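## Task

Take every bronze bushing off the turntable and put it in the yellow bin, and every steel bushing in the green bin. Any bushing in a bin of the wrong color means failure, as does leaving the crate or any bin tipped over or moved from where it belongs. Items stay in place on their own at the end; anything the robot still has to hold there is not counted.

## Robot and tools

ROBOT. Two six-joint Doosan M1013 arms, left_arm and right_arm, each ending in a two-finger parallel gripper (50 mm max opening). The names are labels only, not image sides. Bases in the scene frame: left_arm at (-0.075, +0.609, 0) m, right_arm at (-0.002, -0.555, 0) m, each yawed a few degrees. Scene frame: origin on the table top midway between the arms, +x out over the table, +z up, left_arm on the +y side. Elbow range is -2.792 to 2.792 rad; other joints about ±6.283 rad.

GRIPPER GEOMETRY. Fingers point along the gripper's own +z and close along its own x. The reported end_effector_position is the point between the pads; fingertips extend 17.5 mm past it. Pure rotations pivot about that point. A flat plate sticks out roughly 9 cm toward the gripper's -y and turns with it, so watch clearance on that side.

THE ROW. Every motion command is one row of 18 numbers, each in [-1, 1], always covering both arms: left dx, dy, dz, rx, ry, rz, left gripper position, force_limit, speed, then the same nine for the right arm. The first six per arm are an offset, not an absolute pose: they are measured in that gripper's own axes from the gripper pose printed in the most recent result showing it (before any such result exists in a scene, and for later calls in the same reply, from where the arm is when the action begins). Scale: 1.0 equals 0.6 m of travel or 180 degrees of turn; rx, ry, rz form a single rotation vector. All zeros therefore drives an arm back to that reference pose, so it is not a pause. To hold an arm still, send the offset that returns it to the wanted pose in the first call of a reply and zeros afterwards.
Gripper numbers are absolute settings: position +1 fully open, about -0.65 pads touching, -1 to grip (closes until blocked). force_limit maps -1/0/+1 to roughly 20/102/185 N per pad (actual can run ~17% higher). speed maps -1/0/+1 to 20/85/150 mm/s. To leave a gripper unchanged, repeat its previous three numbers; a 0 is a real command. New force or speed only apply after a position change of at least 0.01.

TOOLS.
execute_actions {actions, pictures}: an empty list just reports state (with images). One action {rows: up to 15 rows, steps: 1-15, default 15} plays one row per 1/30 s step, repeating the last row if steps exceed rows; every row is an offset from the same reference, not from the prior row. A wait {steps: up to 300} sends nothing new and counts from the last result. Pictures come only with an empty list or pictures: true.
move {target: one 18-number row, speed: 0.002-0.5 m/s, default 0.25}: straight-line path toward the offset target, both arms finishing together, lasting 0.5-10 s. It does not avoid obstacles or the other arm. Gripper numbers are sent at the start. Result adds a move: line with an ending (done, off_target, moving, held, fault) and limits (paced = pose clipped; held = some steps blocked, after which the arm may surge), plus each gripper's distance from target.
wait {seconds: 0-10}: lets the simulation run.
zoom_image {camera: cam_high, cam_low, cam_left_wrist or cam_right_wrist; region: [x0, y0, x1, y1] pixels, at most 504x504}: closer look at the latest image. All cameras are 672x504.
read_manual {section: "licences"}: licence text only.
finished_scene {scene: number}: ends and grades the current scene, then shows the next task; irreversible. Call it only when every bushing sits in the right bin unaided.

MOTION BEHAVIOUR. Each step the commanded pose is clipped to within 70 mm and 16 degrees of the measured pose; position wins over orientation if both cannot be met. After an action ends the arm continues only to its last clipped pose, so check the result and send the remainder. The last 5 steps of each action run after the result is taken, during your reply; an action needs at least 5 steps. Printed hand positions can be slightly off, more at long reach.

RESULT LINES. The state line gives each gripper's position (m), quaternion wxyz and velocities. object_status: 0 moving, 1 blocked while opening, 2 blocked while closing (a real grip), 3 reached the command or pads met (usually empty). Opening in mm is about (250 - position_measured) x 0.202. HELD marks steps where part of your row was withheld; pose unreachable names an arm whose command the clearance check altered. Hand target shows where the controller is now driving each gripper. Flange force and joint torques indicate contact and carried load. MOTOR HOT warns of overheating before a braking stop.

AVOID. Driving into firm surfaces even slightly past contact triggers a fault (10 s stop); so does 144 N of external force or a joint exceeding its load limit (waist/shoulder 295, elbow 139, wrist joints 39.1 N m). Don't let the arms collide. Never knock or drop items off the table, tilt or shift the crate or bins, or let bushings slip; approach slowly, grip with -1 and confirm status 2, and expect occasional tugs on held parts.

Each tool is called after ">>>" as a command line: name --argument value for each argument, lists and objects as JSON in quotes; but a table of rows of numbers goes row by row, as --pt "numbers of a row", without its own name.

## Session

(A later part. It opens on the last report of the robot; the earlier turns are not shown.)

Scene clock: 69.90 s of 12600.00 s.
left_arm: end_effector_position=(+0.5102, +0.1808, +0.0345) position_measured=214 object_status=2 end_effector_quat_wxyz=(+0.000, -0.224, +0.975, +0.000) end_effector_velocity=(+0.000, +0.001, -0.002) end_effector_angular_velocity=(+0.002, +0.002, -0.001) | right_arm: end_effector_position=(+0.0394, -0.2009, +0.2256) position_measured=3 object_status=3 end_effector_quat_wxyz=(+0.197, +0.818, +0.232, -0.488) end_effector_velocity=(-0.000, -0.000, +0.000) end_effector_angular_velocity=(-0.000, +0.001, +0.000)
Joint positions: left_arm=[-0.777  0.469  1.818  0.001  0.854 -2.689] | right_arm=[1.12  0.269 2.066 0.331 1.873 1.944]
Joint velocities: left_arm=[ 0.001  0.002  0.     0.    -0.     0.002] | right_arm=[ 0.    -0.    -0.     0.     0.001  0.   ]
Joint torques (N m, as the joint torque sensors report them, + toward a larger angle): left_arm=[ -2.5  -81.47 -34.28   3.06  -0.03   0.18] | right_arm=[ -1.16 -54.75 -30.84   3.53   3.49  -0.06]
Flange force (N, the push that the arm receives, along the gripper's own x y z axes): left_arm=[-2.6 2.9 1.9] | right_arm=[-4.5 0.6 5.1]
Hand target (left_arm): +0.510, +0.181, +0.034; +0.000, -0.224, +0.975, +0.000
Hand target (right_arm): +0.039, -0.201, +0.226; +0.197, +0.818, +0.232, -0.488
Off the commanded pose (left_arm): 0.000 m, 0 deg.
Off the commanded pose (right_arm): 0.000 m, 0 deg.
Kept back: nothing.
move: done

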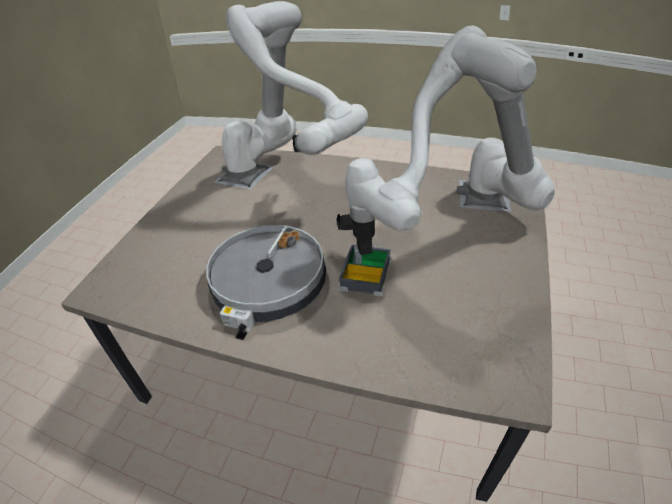

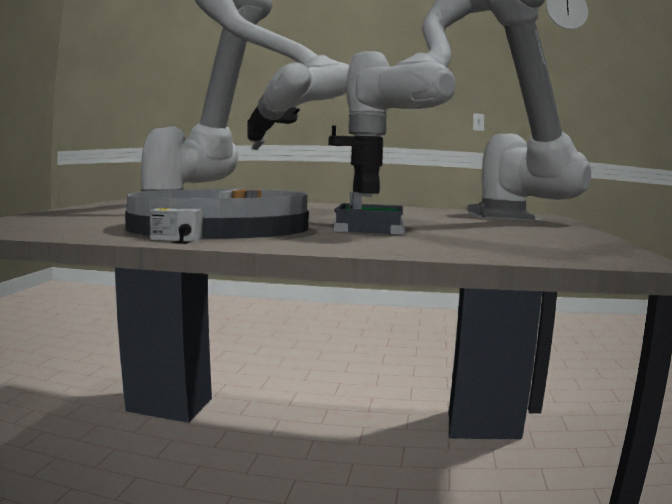

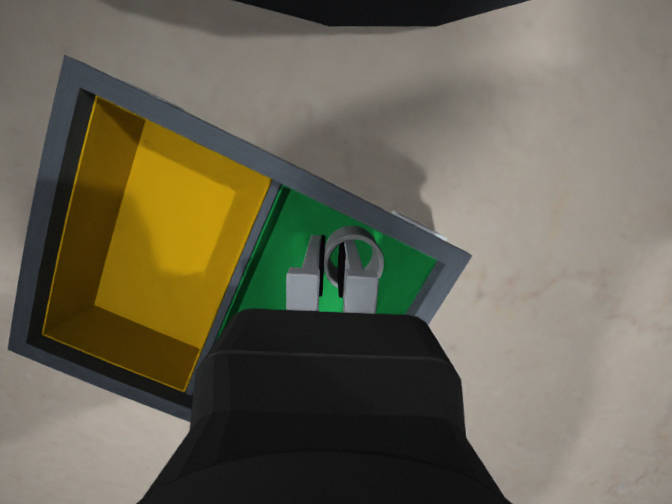

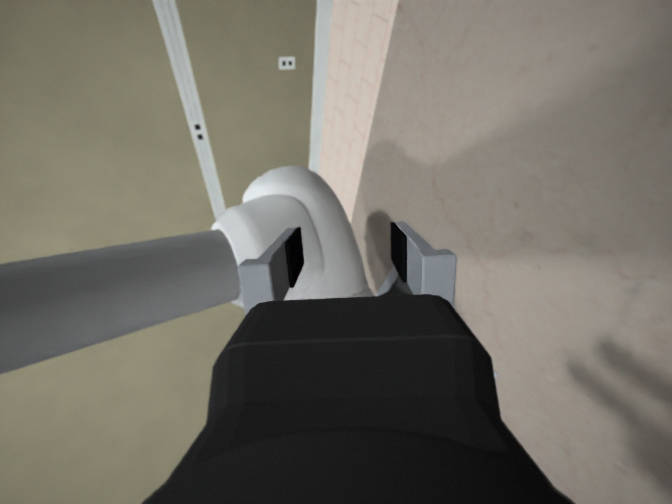

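>>> move --target '[0,0,0.0025,0,0,0,-1,-0.3,-0.5, 0,0,0,0,0,0,1,0,0]' --speed 0.015

Scene clock: 71.10 s of 12600.00 s.
left_arm: end_effector_position=(+0.5103, +0.1808, +0.0332) position_measured=214 object_status=2 end_effector_quat_wxyz=(+0.001, -0.224, +0.975, +0.000) end_effector_velocity=(-0.001, -0.001, -0.001) end_effector_angular_velocity=(+0.001, +0.001, -0.001) | right_arm: end_effector_position=(+0.0394, -0.2009, +0.2256) position_measured=3 object_status=3 end_effector_quat_wxyz=(+0.197, +0.818, +0.232, -0.488) end_effector_velocity=(+0.000, +0.000, -0.000) end_effector_angular_velocity=(+0.001, -0.001, -0.000)
Joint positions: left_arm=[-0.777  0.471  1.818  0.001  0.852 -2.689] | right_arm=[1.12  0.269 2.066 0.331 1.873 1.944]
Joint velocities: left_arm=[-0.002  0.001  0.     0.    -0.    -0.001] | right_arm=[-0.    -0.     0.    -0.    -0.001  0.   ]
Joint torques (N m, as the joint torque sensors report them, + toward a larger angle): left_arm=[ -4.72 -50.19 -20.4    2.84  -2.28   0.21] | right_arm=[ -0.88 -54.27 -30.16   3.7    3.41  -0.06]
Flange force (N, the push that the arm receives, along the gripper's own x y z axes): left_arm=[-0.7 11.9 -44.1] | right_arm=[-5.7 1.2 3.9]
Hand target (left_arm): +0.510, +0.181, +0.033; +0.000, -0.224, +0.975, +0.000
Hand target (right_arm): +0.039, -0.201, +0.226; +0.197, +0.818, +0.232, -0.488
Off the commanded pose (left_arm): 0.000 m, 0 deg.
Off the commanded pose (right_arm): 0.000 m, 0 deg.
Kept back: nothing.
move: done

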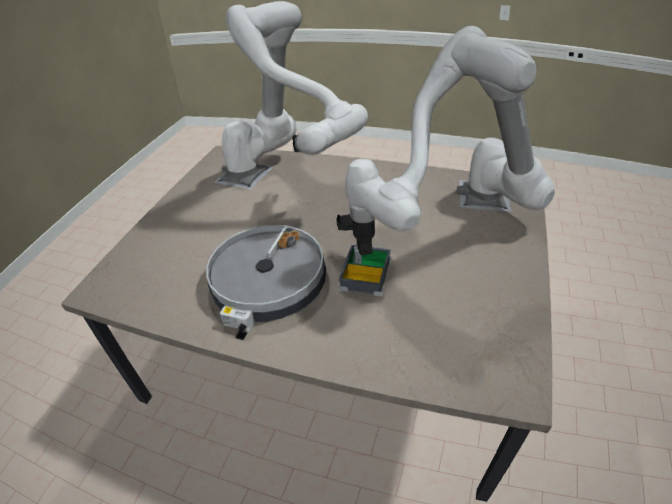

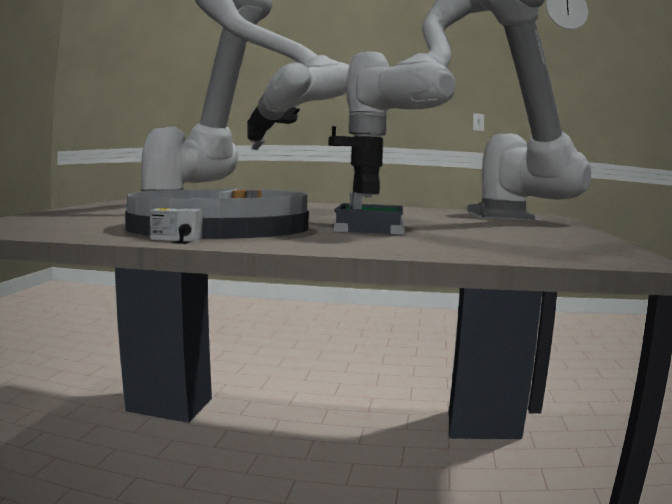

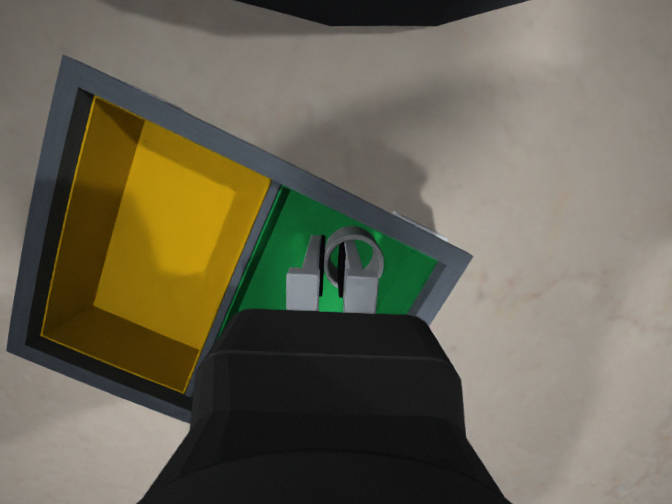

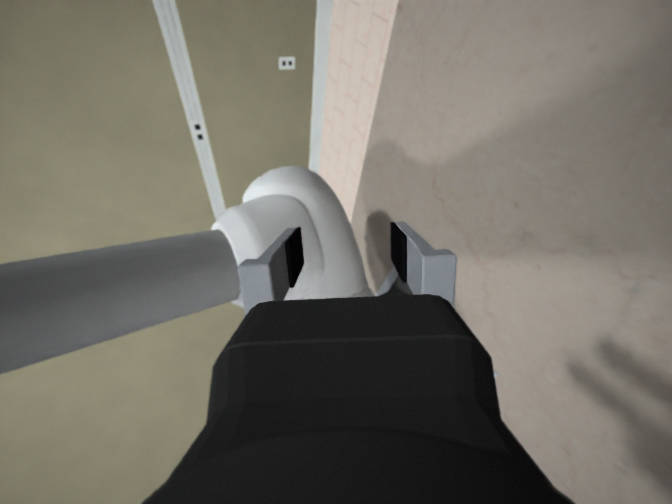

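>>> execute_actions --actions '[{"rows": [[0,0,-0.001,0,0,0,-0.18,-0.5,0, 0,0,0,0,0,0,1,0,0]], "steps": 10}]'

>>> move --target '[0,0,-0.06,0,0,0,-0.18,-0.5,0, 0,0,0,0,0,0,1,0,0]' --speed 0.08

Scene clock: 71.53 s of 12600.00 s.
left_arm: end_effector_position=(+0.5099, +0.1810, +0.0330) position_measured=179 object_status=0 end_effector_quat_wxyz=(+0.000, -0.224, +0.975, +0.001) end_effector_velocity=(-0.001, +0.001, +0.004) end_effector_angular_velocity=(+0.001, +0.001, -0.000) | right_arm: end_effector_position=(+0.0394, -0.2009, +0.2256) position_measured=3 object_status=3 end_effector_quat_wxyz=(+0.197, +0.818, +0.232, -0.488) end_effector_velocity=(+0.000, -0.000, -0.000) end_effector_angular_velocity=(-0.000, -0.001, +0.001)
Joint positions: left_arm=[-0.777  0.471  1.819  0.001  0.853 -2.689] | right_arm=[1.12  0.269 2.066 0.331 1.873 1.944]
Joint velocities: left_arm=[ 0.    -0.006  0.    -0.     0.006  0.   ] | right_arm=[ 0.    -0.     0.    -0.002 -0.    -0.   ]
Joint torques (N m, as the joint torque sensors report them, + toward a larger angle): left_arm=[ -3.88 -81.03 -33.43   3.08   0.07   0.26] | right_arm=[  0.29 -53.11 -29.91   3.68   3.54   0.  ]
Flange force (N, the push that the arm receives, along the gripper's own x y z axes): left_arm=[-4.4 3.7 1.3] | right_arm=[-6.1 3.6 3.4]
Steps of this call (steps 1 to 8: nothing new was sent; steps 9 to 13: the first 5 steps of this action). Readings (end_effector_position | what the end effector reports):
9: left_arm (+0.5102, +0.1808, +0.0330) | right_arm (+0.0394, -0.2009, +0.2256) | left_arm position_measured=207 object_status=0 | right_arm position_measured=3 object_status=3
10: left_arm (+0.5100, +0.1810, +0.0328) | right_arm (+0.0394, -0.2009, +0.2256) | left_arm position_measured=193 object_status=0 | right_arm position_measured=3 object_status=3
12: left_arm (+0.5100, +0.1810, +0.0328) | right_arm (+0.0394, -0.2009, +0.2256) | left_arm position_measured=179 object_status=0 | right_arm position_measured=3 object_status=3
13: the state above

Scene clock: 72.53 s of 12600.00 s.
left_arm: end_effector_position=(+0.5102, +0.1808, +0.0696) position_measured=179 object_status=3 end_effector_quat_wxyz=(+0.000, -0.224, +0.975, +0.000) end_effector_velocity=(-0.000, +0.000, +0.001) end_effector_angular_velocity=(-0.000, -0.000, +0.002) | right_arm: end_effector_position=(+0.0394, -0.2009, +0.2256) position_measured=3 object_status=3 end_effector_quat_wxyz=(+0.197, +0.818, +0.232, -0.488) end_effector_velocity=(+0.000, +0.000, -0.000) end_effector_angular_velocity=(+0.001, -0.001, +0.000)
Joint positions: left_arm=[-0.777  0.432  1.797  0.001  0.913 -2.689] | right_arm=[1.12  0.269 2.066 0.331 1.873 1.944]
Joint velocities: left_arm=[ 0.    -0.001  0.     0.     0.    -0.002] | right_arm=[ 0.    -0.    -0.    -0.    -0.001 -0.   ]
Joint torques (N m, as the joint torque sensors report them, + toward a larger angle): left_arm=[ -2.98 -80.27 -35.21   3.09  -0.21   0.32] | right_arm=[ -1.34 -53.35 -30.48   3.53   3.27   0.  ]
Flange force (N, the push that the arm receives, along the gripper's own x y z axes): left_arm=[-3.7 1.3 1.6] | right_arm=[-7.4 1.2 5.1]
Hand target (left_arm): +0.510, +0.181, +0.070; +0.000, -0.224, +0.975, +0.000
Hand target (right_arm): +0.039, -0.201, +0.226; +0.197, +0.818, +0.232, -0.488
Off your previous action's commanded pose (left_arm): 0.000 m, 0 deg at its last step (step 5 of this call).
Off your previous action's commanded pose (right_arm): 0.000 m, 0 deg at its last step (step 5 of this call).
Off the commanded pose (left_arm): 0.000 m, 0 deg.
Off the commanded pose (right_arm): 0.000 m, 0 deg.
Kept back: nothing.
move: done

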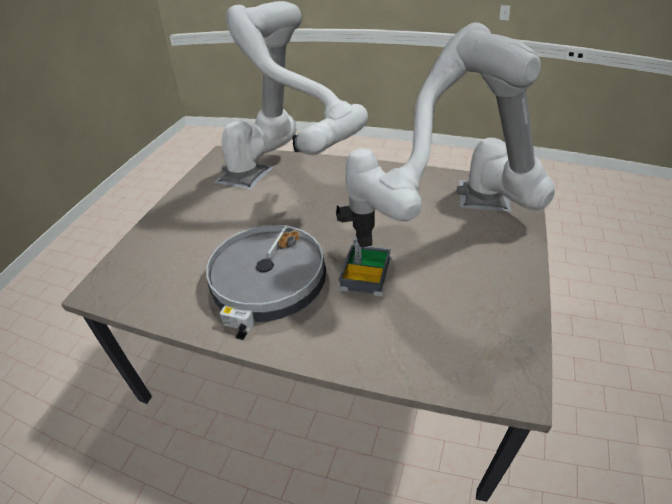

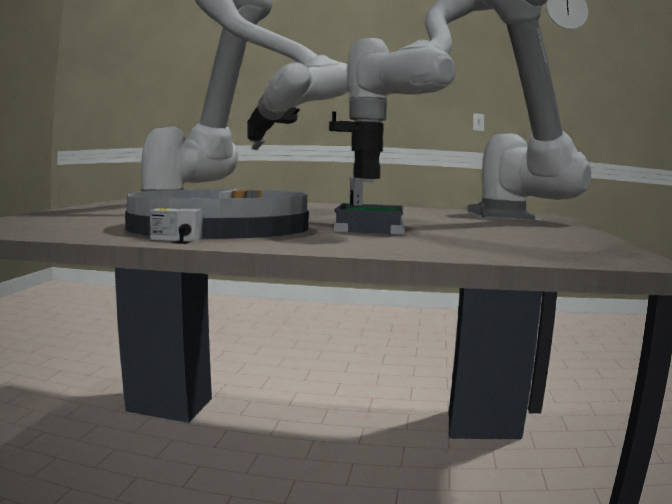

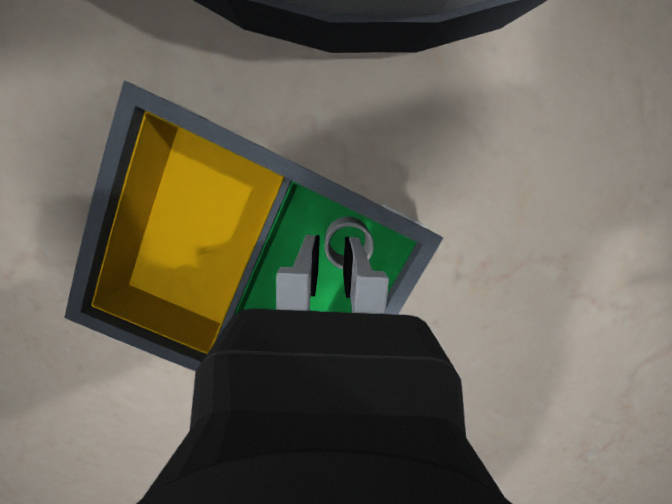

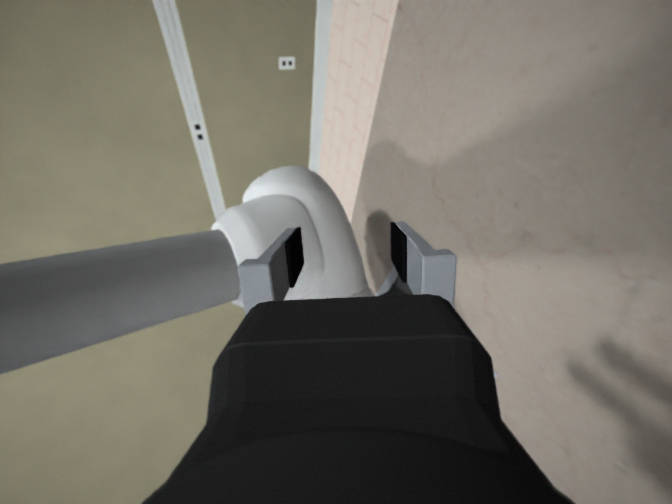

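>>> zoom_image --camera "cam_left_wrist" --region '[280, 190, 420, 300]'

Region (280, 190, 420, 300) of cam_left_wrist's 672x504 image, scaled by 3.600, with more detail than that image has; it fills the top 396 rows of this view, and the rest is white.

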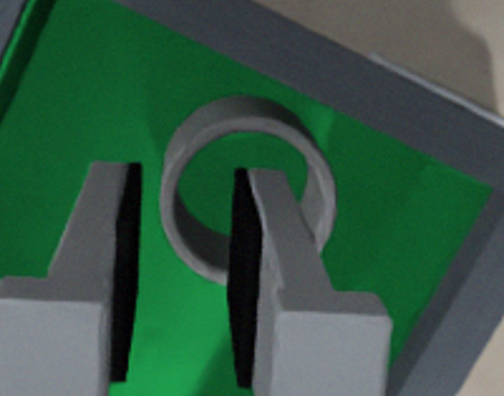

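>>> move --target '[0.02,-0.04,-0.0795,0,0,0,-0.18,-0.5,0, 0,0,0,0,0,0,1,0,0]' --speed 0.2

>>> move --target '[0.1492,-0.3463,0,0,0,0,-0.18,-0.5,0, 0,0,0,0,0,0,1,0,0]' --speed 0.3

Scene clock: 75.50 s of 12600.00 s.
left_arm: end_effector_position=(+0.5098, +0.1540, +0.1173) position_measured=179 object_status=3 end_effector_quat_wxyz=(+0.000, -0.224, +0.975, +0.000) end_effector_velocity=(+0.001, +0.000, -0.000) end_effector_angular_velocity=(+0.000, +0.000, +0.001) | right_arm: end_effector_position=(+0.0394, -0.2009, +0.2256) position_measured=3 object_status=3 end_effector_quat_wxyz=(+0.197, +0.818, +0.232, -0.488) end_effector_velocity=(-0.000, +0.000, +0.000) end_effector_angular_velocity=(+0.001, +0.001, -0.001)
Joint positions: left_arm=[-0.807  0.408  1.73   0.001  1.004 -2.719] | right_arm=[1.12  0.269 2.066 0.331 1.873 1.944]
Joint velocities: left_arm=[ 0.001  0.001 -0.001 -0.     0.001 -0.   ] | right_arm=[-0.    -0.001  0.     0.001  0.     0.   ]
Joint torques (N m, as the joint torque sensors report them, + toward a larger angle): left_arm=[ -2.79 -77.98 -38.02   3.36  -0.14   0.15] | right_arm=[ -0.76 -53.96 -30.6    3.46   3.41  -0.07]
Flange force (N, the push that the arm receives, along the gripper's own x y z axes): left_arm=[-1.9 4.6 0.3] | right_arm=[-6.4 1.6 4.8]
Hand target (left_arm): +0.510, +0.154, +0.117; +0.000, -0.224, +0.975, +0.000
Hand target (right_arm): +0.039, -0.201, +0.226; +0.197, +0.818, +0.232, -0.488
Off the commanded pose (left_arm): 0.000 m, 0 deg.
Off the commanded pose (right_arm): 0.000 m, 0 deg.
Kept back: nothing.
move: done

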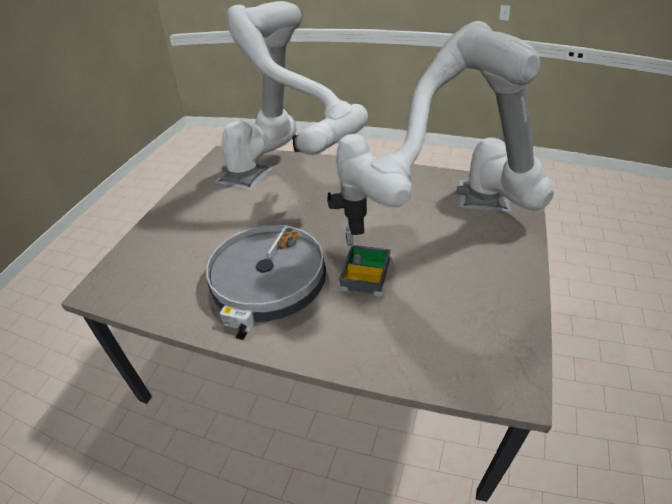

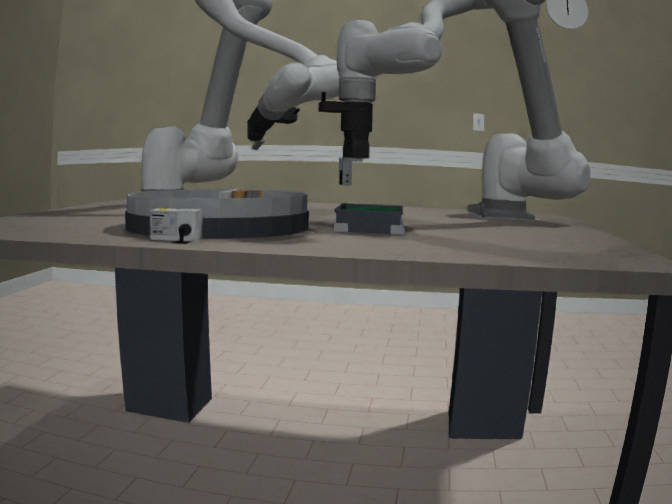

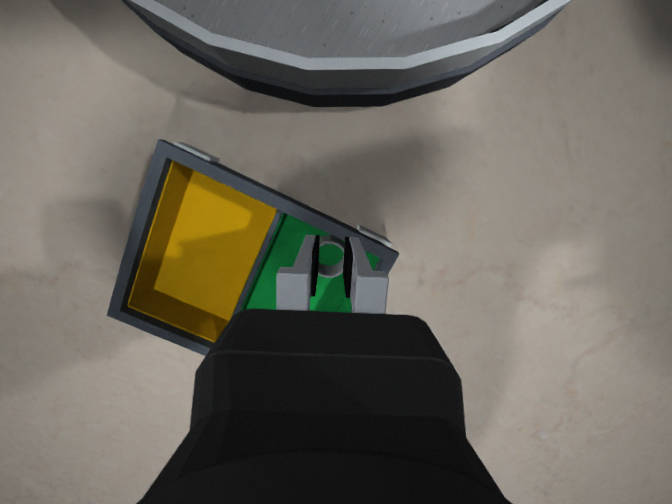

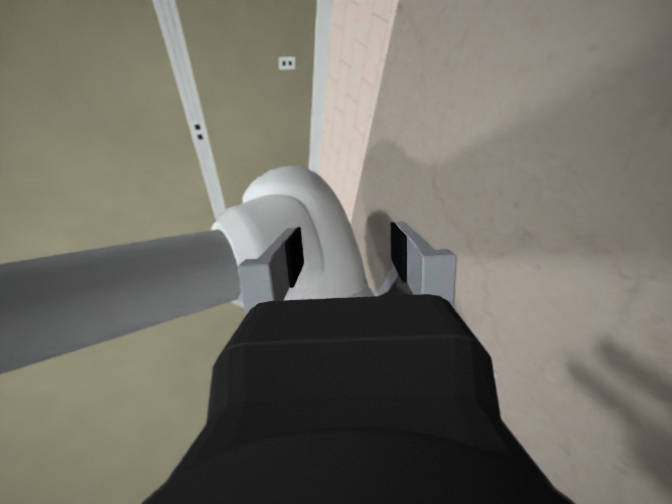

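Scene clock: 76.70 s of 12600.00 s.
left_arm: end_effector_position=(+0.5199, -0.0720, +0.1173) position_measured=179 object_status=3 end_effector_quat_wxyz=(+0.000, -0.224, +0.975, +0.000) end_effector_velocity=(+0.001, +0.001, -0.001) end_effector_angular_velocity=(+0.002, +0.001, +0.003) | right_arm: end_effector_position=(+0.0394, -0.2009, +0.2256) position_measured=3 object_status=3 end_effector_quat_wxyz=(+0.197, +0.818, +0.232, -0.488) end_effector_velocity=(+0.000, +0.000, -0.001) end_effector_angular_velocity=(-0.001, -0.000, -0.000)
Joint positions: left_arm=[-0.997  0.638  1.355  0.001  1.148 -2.909] | right_arm=[1.12  0.269 2.066 0.331 1.873 1.944]
Joint velocities: left_arm=[ 0.001  0.001  0.     0.     0.    -0.002] | right_arm=[-0.     0.001  0.    -0.    -0.001  0.   ]
Joint torques (N m, as the joint torque sensors report them, + toward a larger angle): left_arm=[  -0.23 -102.99  -40.91    3.68   -0.12    0.28] | right_arm=[ -0.58 -53.16 -30.33   3.44   3.44   0.  ]
Flange force (N, the push that the arm receives, along the gripper's own x y z axes): left_arm=[0.2 2.4 1.3] | right_arm=[-6.7 2.2 4.6]
Hand target (left_arm): +0.520, -0.072, +0.117; +0.000, -0.224, +0.975, +0.000
Hand target (right_arm): +0.039, -0.201, +0.226; +0.197, +0.818, +0.232, -0.488
Off the commanded pose (left_arm): 0.000 m, 0 deg.
Off the commanded pose (right_arm): 0.000 m, 0 deg.
Kept back: nothing.
move: done

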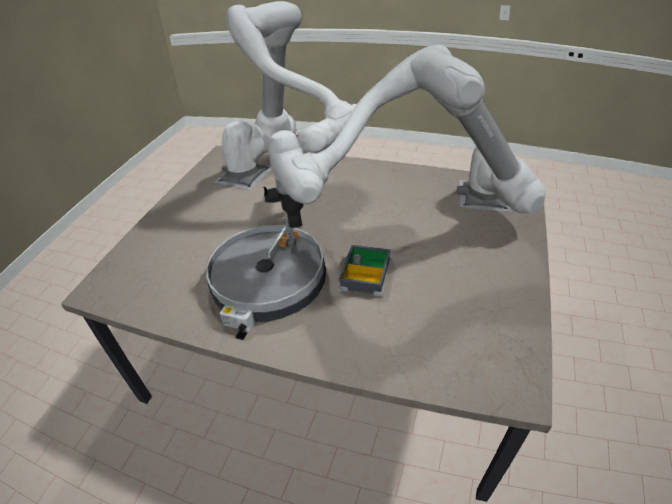

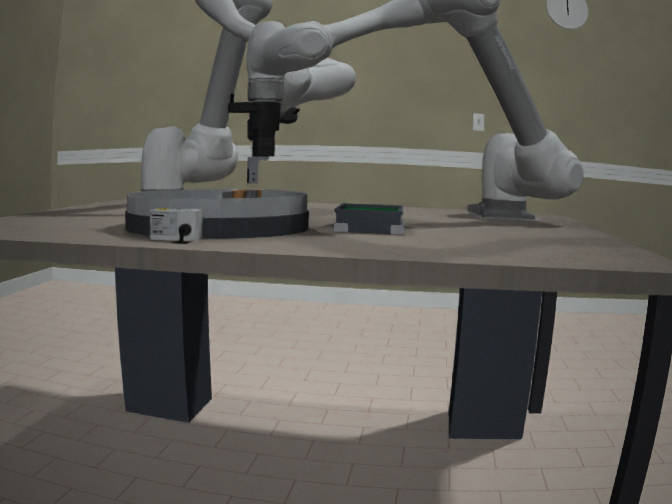

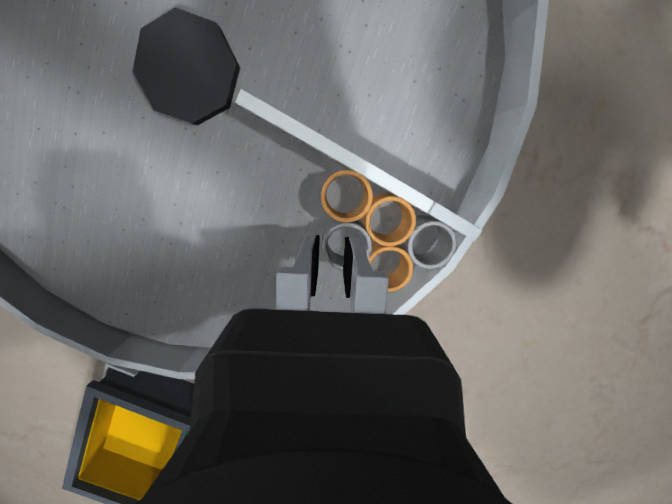

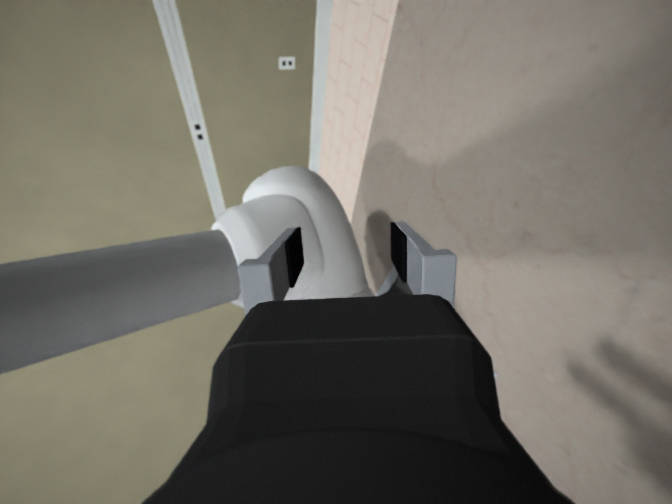

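>>> zoom_image --camera "cam_left_wrist" --region '[280, 190, 420, 300]'

Region (280, 190, 420, 300) of cam_left_wrist's 672x504 image, scaled by 3.600, with more detail than that image has; it fills the top 396 rows of this view, and the rest is white.

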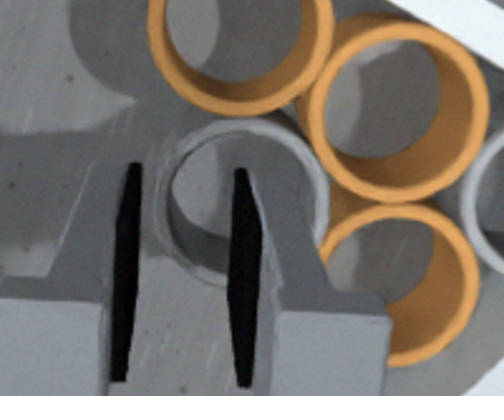

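>>> move --target '[-0.0017,0,0.0272,0,0,0,-0.18,-0.5,0, 0,0,0,0,0,0,1,0,0]' --speed 0.05

>>> zoom_image --camera "cam_left_wrist" --region '[280, 190, 420, 300]'

Scene clock: 77.80 s of 12600.00 s.
left_arm: end_effector_position=(+0.5209, -0.0715, +0.1010) position_measured=179 object_status=3 end_effector_quat_wxyz=(+0.000, -0.224, +0.975, +0.000) end_effector_velocity=(-0.000, -0.001, +0.001) end_effector_angular_velocity=(-0.001, -0.001, -0.002) | right_arm: end_effector_position=(+0.0394, -0.2009, +0.2256) position_measured=3 object_status=3 end_effector_quat_wxyz=(+0.197, +0.818, +0.232, -0.488) end_effector_velocity=(-0.001, +0.001, +0.000) end_effector_angular_velocity=(+0.001, +0.002, -0.003)
Joint positions: left_arm=[-0.996  0.65   1.366  0.001  1.125 -2.908] | right_arm=[1.12  0.269 2.066 0.331 1.873 1.944]
Joint velocities: left_arm=[-0.001 -0.    -0.001  0.    -0.     0.001] | right_arm=[-0.    -0.    -0.     0.003  0.001  0.   ]
Joint torques (N m, as the joint torque sensors report them, + toward a larger angle): left_arm=[  -4.32 -105.29  -39.45    3.94   -0.11    0.2 ] | right_arm=[ -0.73 -53.35 -29.64   3.59   3.38  -0.01]
Flange force (N, the push that the arm receives, along the gripper's own x y z axes): left_arm=[-5.0 -1.9 1.1] | right_arm=[-7.1 1.6 3.2]
Hand target (left_arm): +0.521, -0.072, +0.101; +0.000, -0.224, +0.975, +0.000
Hand target (right_arm): +0.039, -0.201, +0.226; +0.197, +0.818, +0.232, -0.488
Off the commanded pose (left_arm): 0.000 m, 0 deg.
Off the commanded pose (right_arm): 0.000 m, 0 deg.
Kept back: nothing.
move: done

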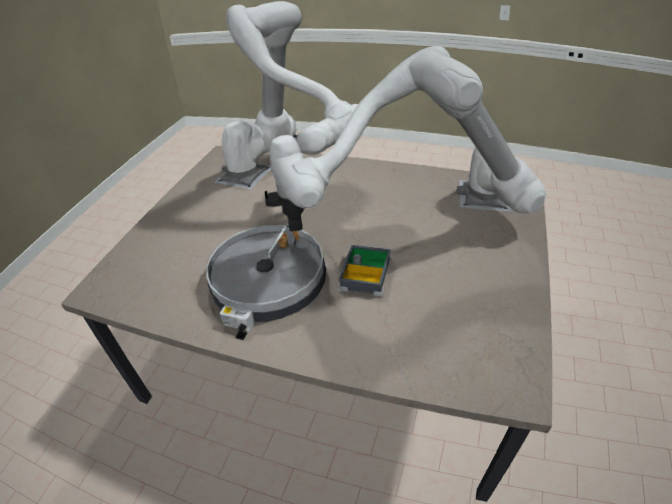

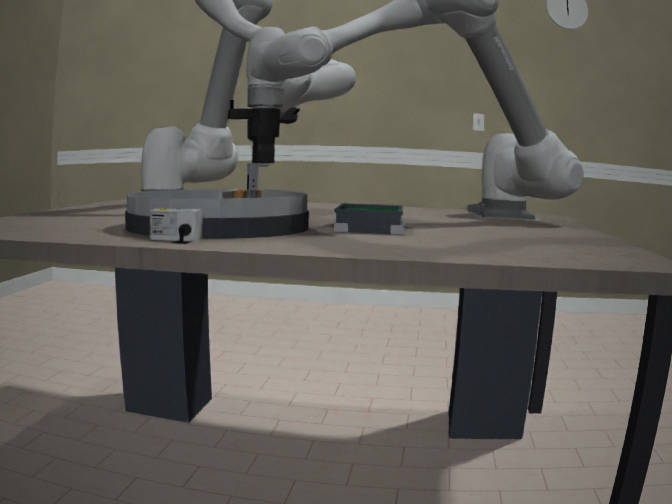

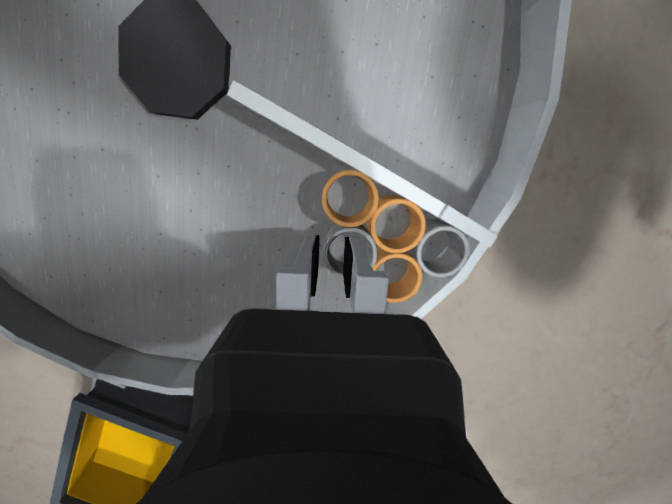

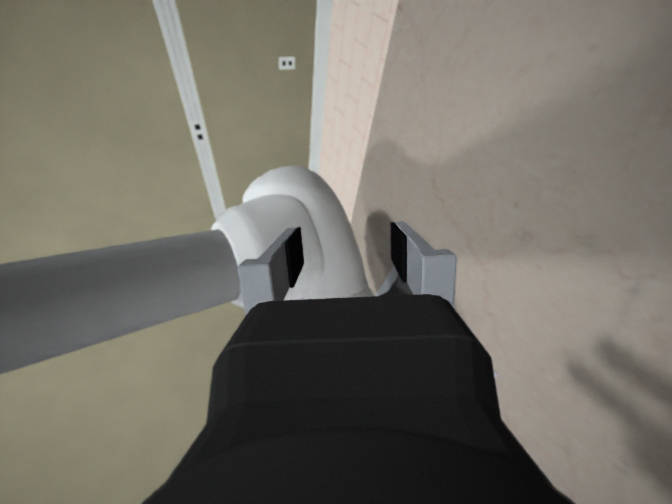

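Region (280, 190, 420, 300) of cam_left_wrist's 672x504 image, scaled by 3.600, with more detail than that image has; it fills the top 396 rows of this view, and the rest is white.

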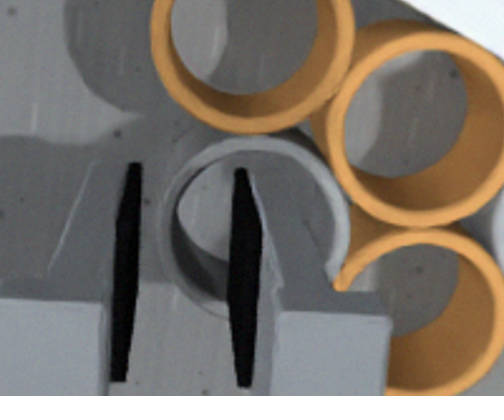

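>>> move --target '[0,-0.0004,0.0058,0,0,0,-0.18,-0.5,0, 0,0,0,0,0,0,1,0,0]' --speed 0.015

>>> zoom_image --camera "cam_left_wrist" --region '[280, 190, 420, 300]'

Scene clock: 79.43 s of 12600.00 s.
left_arm: end_effector_position=(+0.5210, -0.0717, +0.0975) position_measured=179 object_status=3 end_effector_quat_wxyz=(+0.000, -0.224, +0.975, +0.000) end_effector_velocity=(+0.001, +0.001, +0.000) end_effector_angular_velocity=(-0.000, -0.000, +0.002) | right_arm: end_effector_position=(+0.0394, -0.2009, +0.2256) position_measured=3 object_status=3 end_effector_quat_wxyz=(+0.197, +0.818, +0.232, -0.488) end_effector_velocity=(+0.000, -0.000, +0.000) end_effector_angular_velocity=(-0.000, -0.001, +0.001)
Joint positions: left_arm=[-0.996  0.653  1.368  0.001  1.12  -2.908] | right_arm=[1.12  0.269 2.066 0.331 1.873 1.944]
Joint velocities: left_arm=[ 0.001 -0.     0.     0.    -0.    -0.001] | right_arm=[-0.    -0.001  0.    -0.001  0.001  0.   ]
Joint torques (N m, as the joint torque sensors report them, + toward a larger angle): left_arm=[  -3.36 -104.28  -40.24    3.69   -0.3     0.24] | right_arm=[ -0.84 -53.61 -30.45   3.62   3.35   0.01]
Flange force (N, the push that the arm receives, along the gripper's own x y z axes): left_arm=[-3.2 2.4 -0.4] | right_arm=[-6.8 2.0 4.6]
Hand target (left_arm): +0.521, -0.072, +0.098; +0.000, -0.224, +0.975, +0.000
Hand target (right_arm): +0.039, -0.201, +0.226; +0.197, +0.818, +0.232, -0.488
Off the commanded pose (left_arm): 0.000 m, 0 deg.
Off the commanded pose (right_arm): 0.000 m, 0 deg.
Kept back: nothing.
move: done

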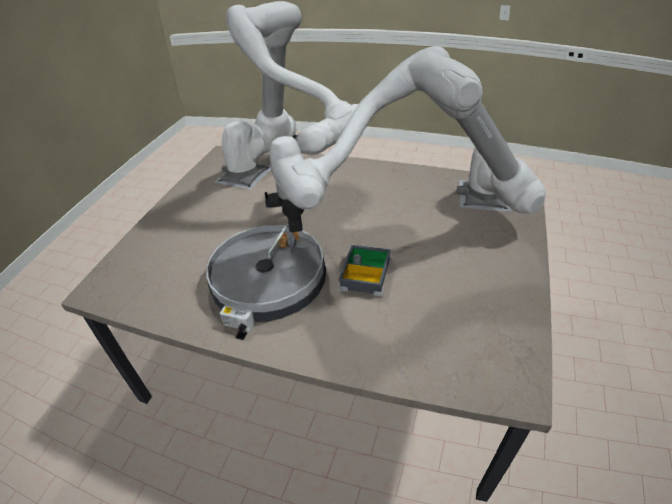

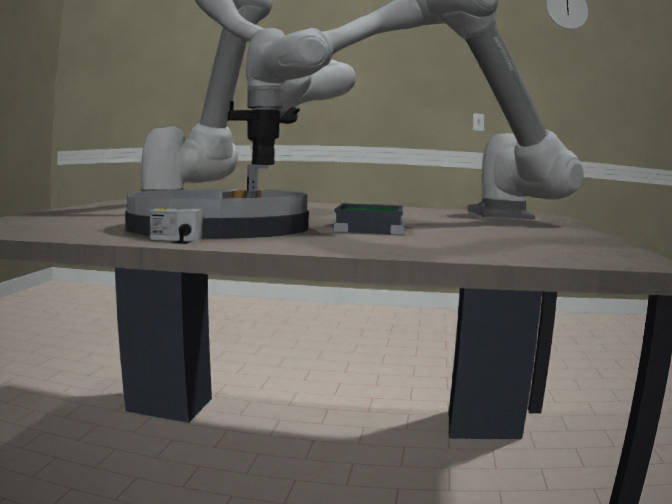

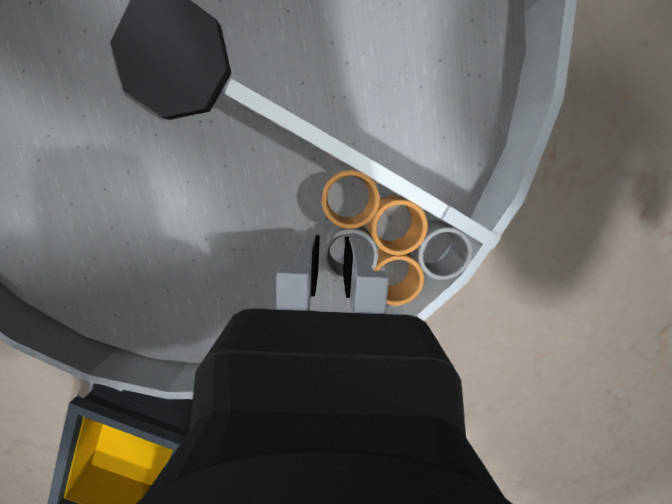

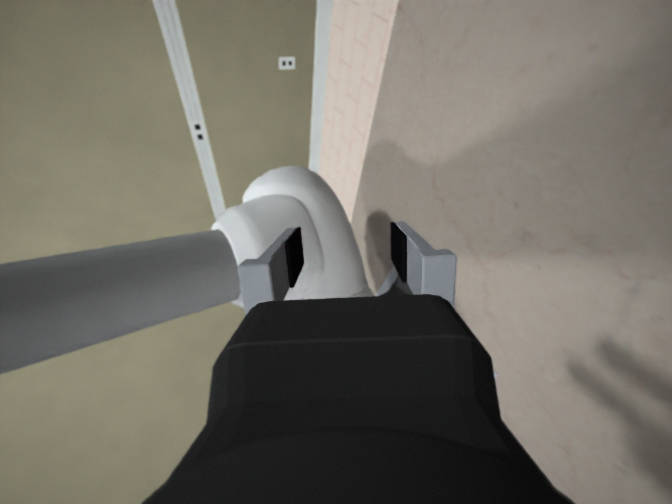

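Region (280, 190, 420, 300) of cam_left_wrist's 672x504 image, scaled by 3.600, with more detail than that image has; it fills the top 396 rows of this view, and the rest is white.

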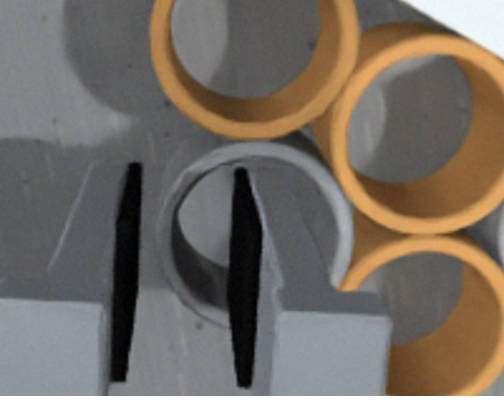

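>>> move --target '[0,0,0.003,0,0,0,-0.18,-0.5,0, 0,0,0,0,0,0,1,0,0]' --speed 0.015

Scene clock: 80.37 s of 12600.00 s.
left_arm: end_effector_position=(+0.5210, -0.0717, +0.0958) position_measured=179 object_status=3 end_effector_quat_wxyz=(+0.000, -0.224, +0.975, +0.000) end_effector_velocity=(+0.001, +0.001, +0.001) end_effector_angular_velocity=(-0.001, -0.001, -0.000) | right_arm: end_effector_position=(+0.0394, -0.2009, +0.2256) position_measured=3 object_status=3 end_effector_quat_wxyz=(+0.197, +0.818, +0.232, -0.488) end_effector_velocity=(+0.000, -0.000, -0.001) end_effector_angular_velocity=(-0.003, +0.001, +0.000)
Joint positions: left_arm=[-0.996  0.654  1.37   0.001  1.117 -2.908] | right_arm=[1.12  0.269 2.066 0.331 1.873 1.944]
Joint velocities: left_arm=[ 0.001 -0.002  0.001  0.    -0.     0.001] | right_arm=[-0.     0.002  0.    -0.001  0.001 -0.   ]
Joint torques (N m, as the joint torque sensors report them, + toward a larger angle): left_arm=[  -2.98 -104.22  -39.98    3.58   -0.07    0.24] | right_arm=[ -1.09 -52.78 -30.42   3.59   3.53  -0.04]
Flange force (N, the push that the arm receives, along the gripper's own x y z axes): left_arm=[-3.0 2.1 0.6] | right_arm=[-6.9 1.8 5.2]
Hand target (left_arm): +0.521, -0.072, +0.096; +0.000, -0.224, +0.975, +0.000
Hand target (right_arm): +0.039, -0.201, +0.226; +0.197, +0.818, +0.232, -0.488
Off the commanded pose (left_arm): 0.000 m, 0 deg.
Off the commanded pose (right_arm): 0.000 m, 0 deg.
Kept back: nothing.
move: done

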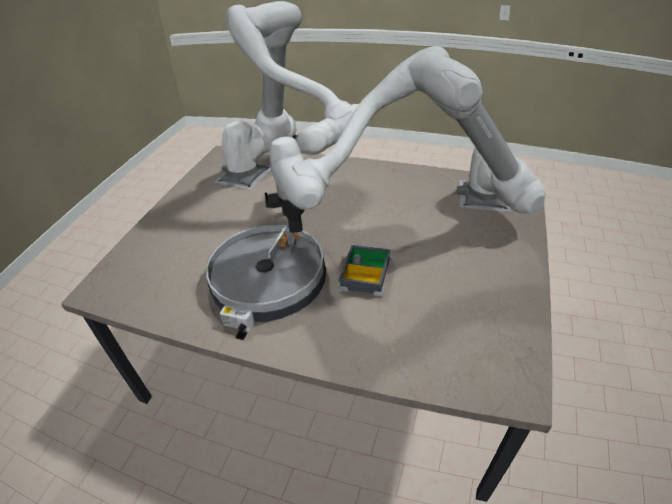

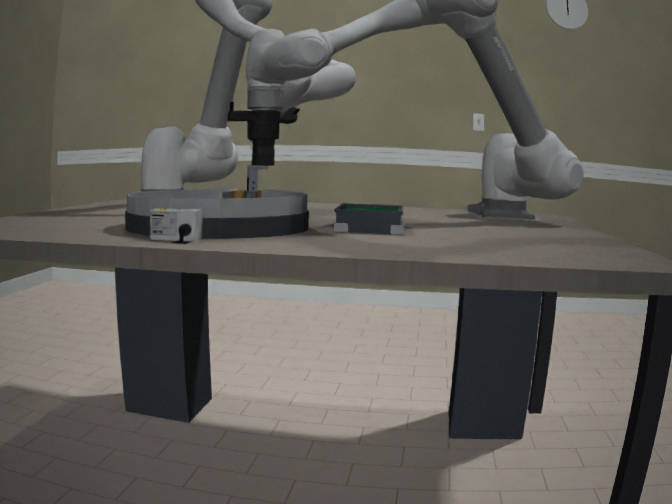

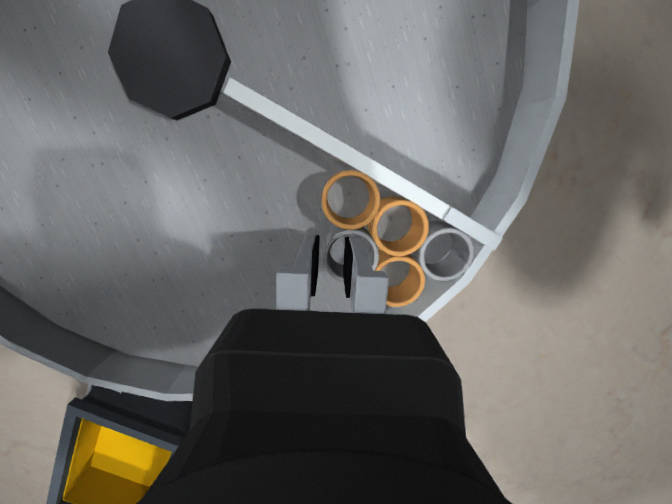

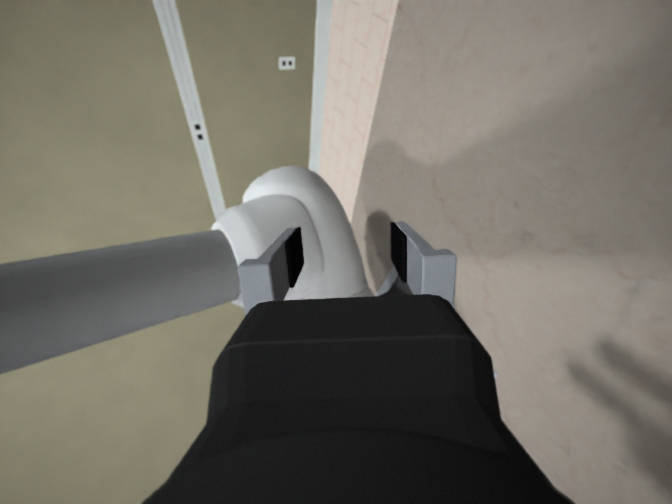

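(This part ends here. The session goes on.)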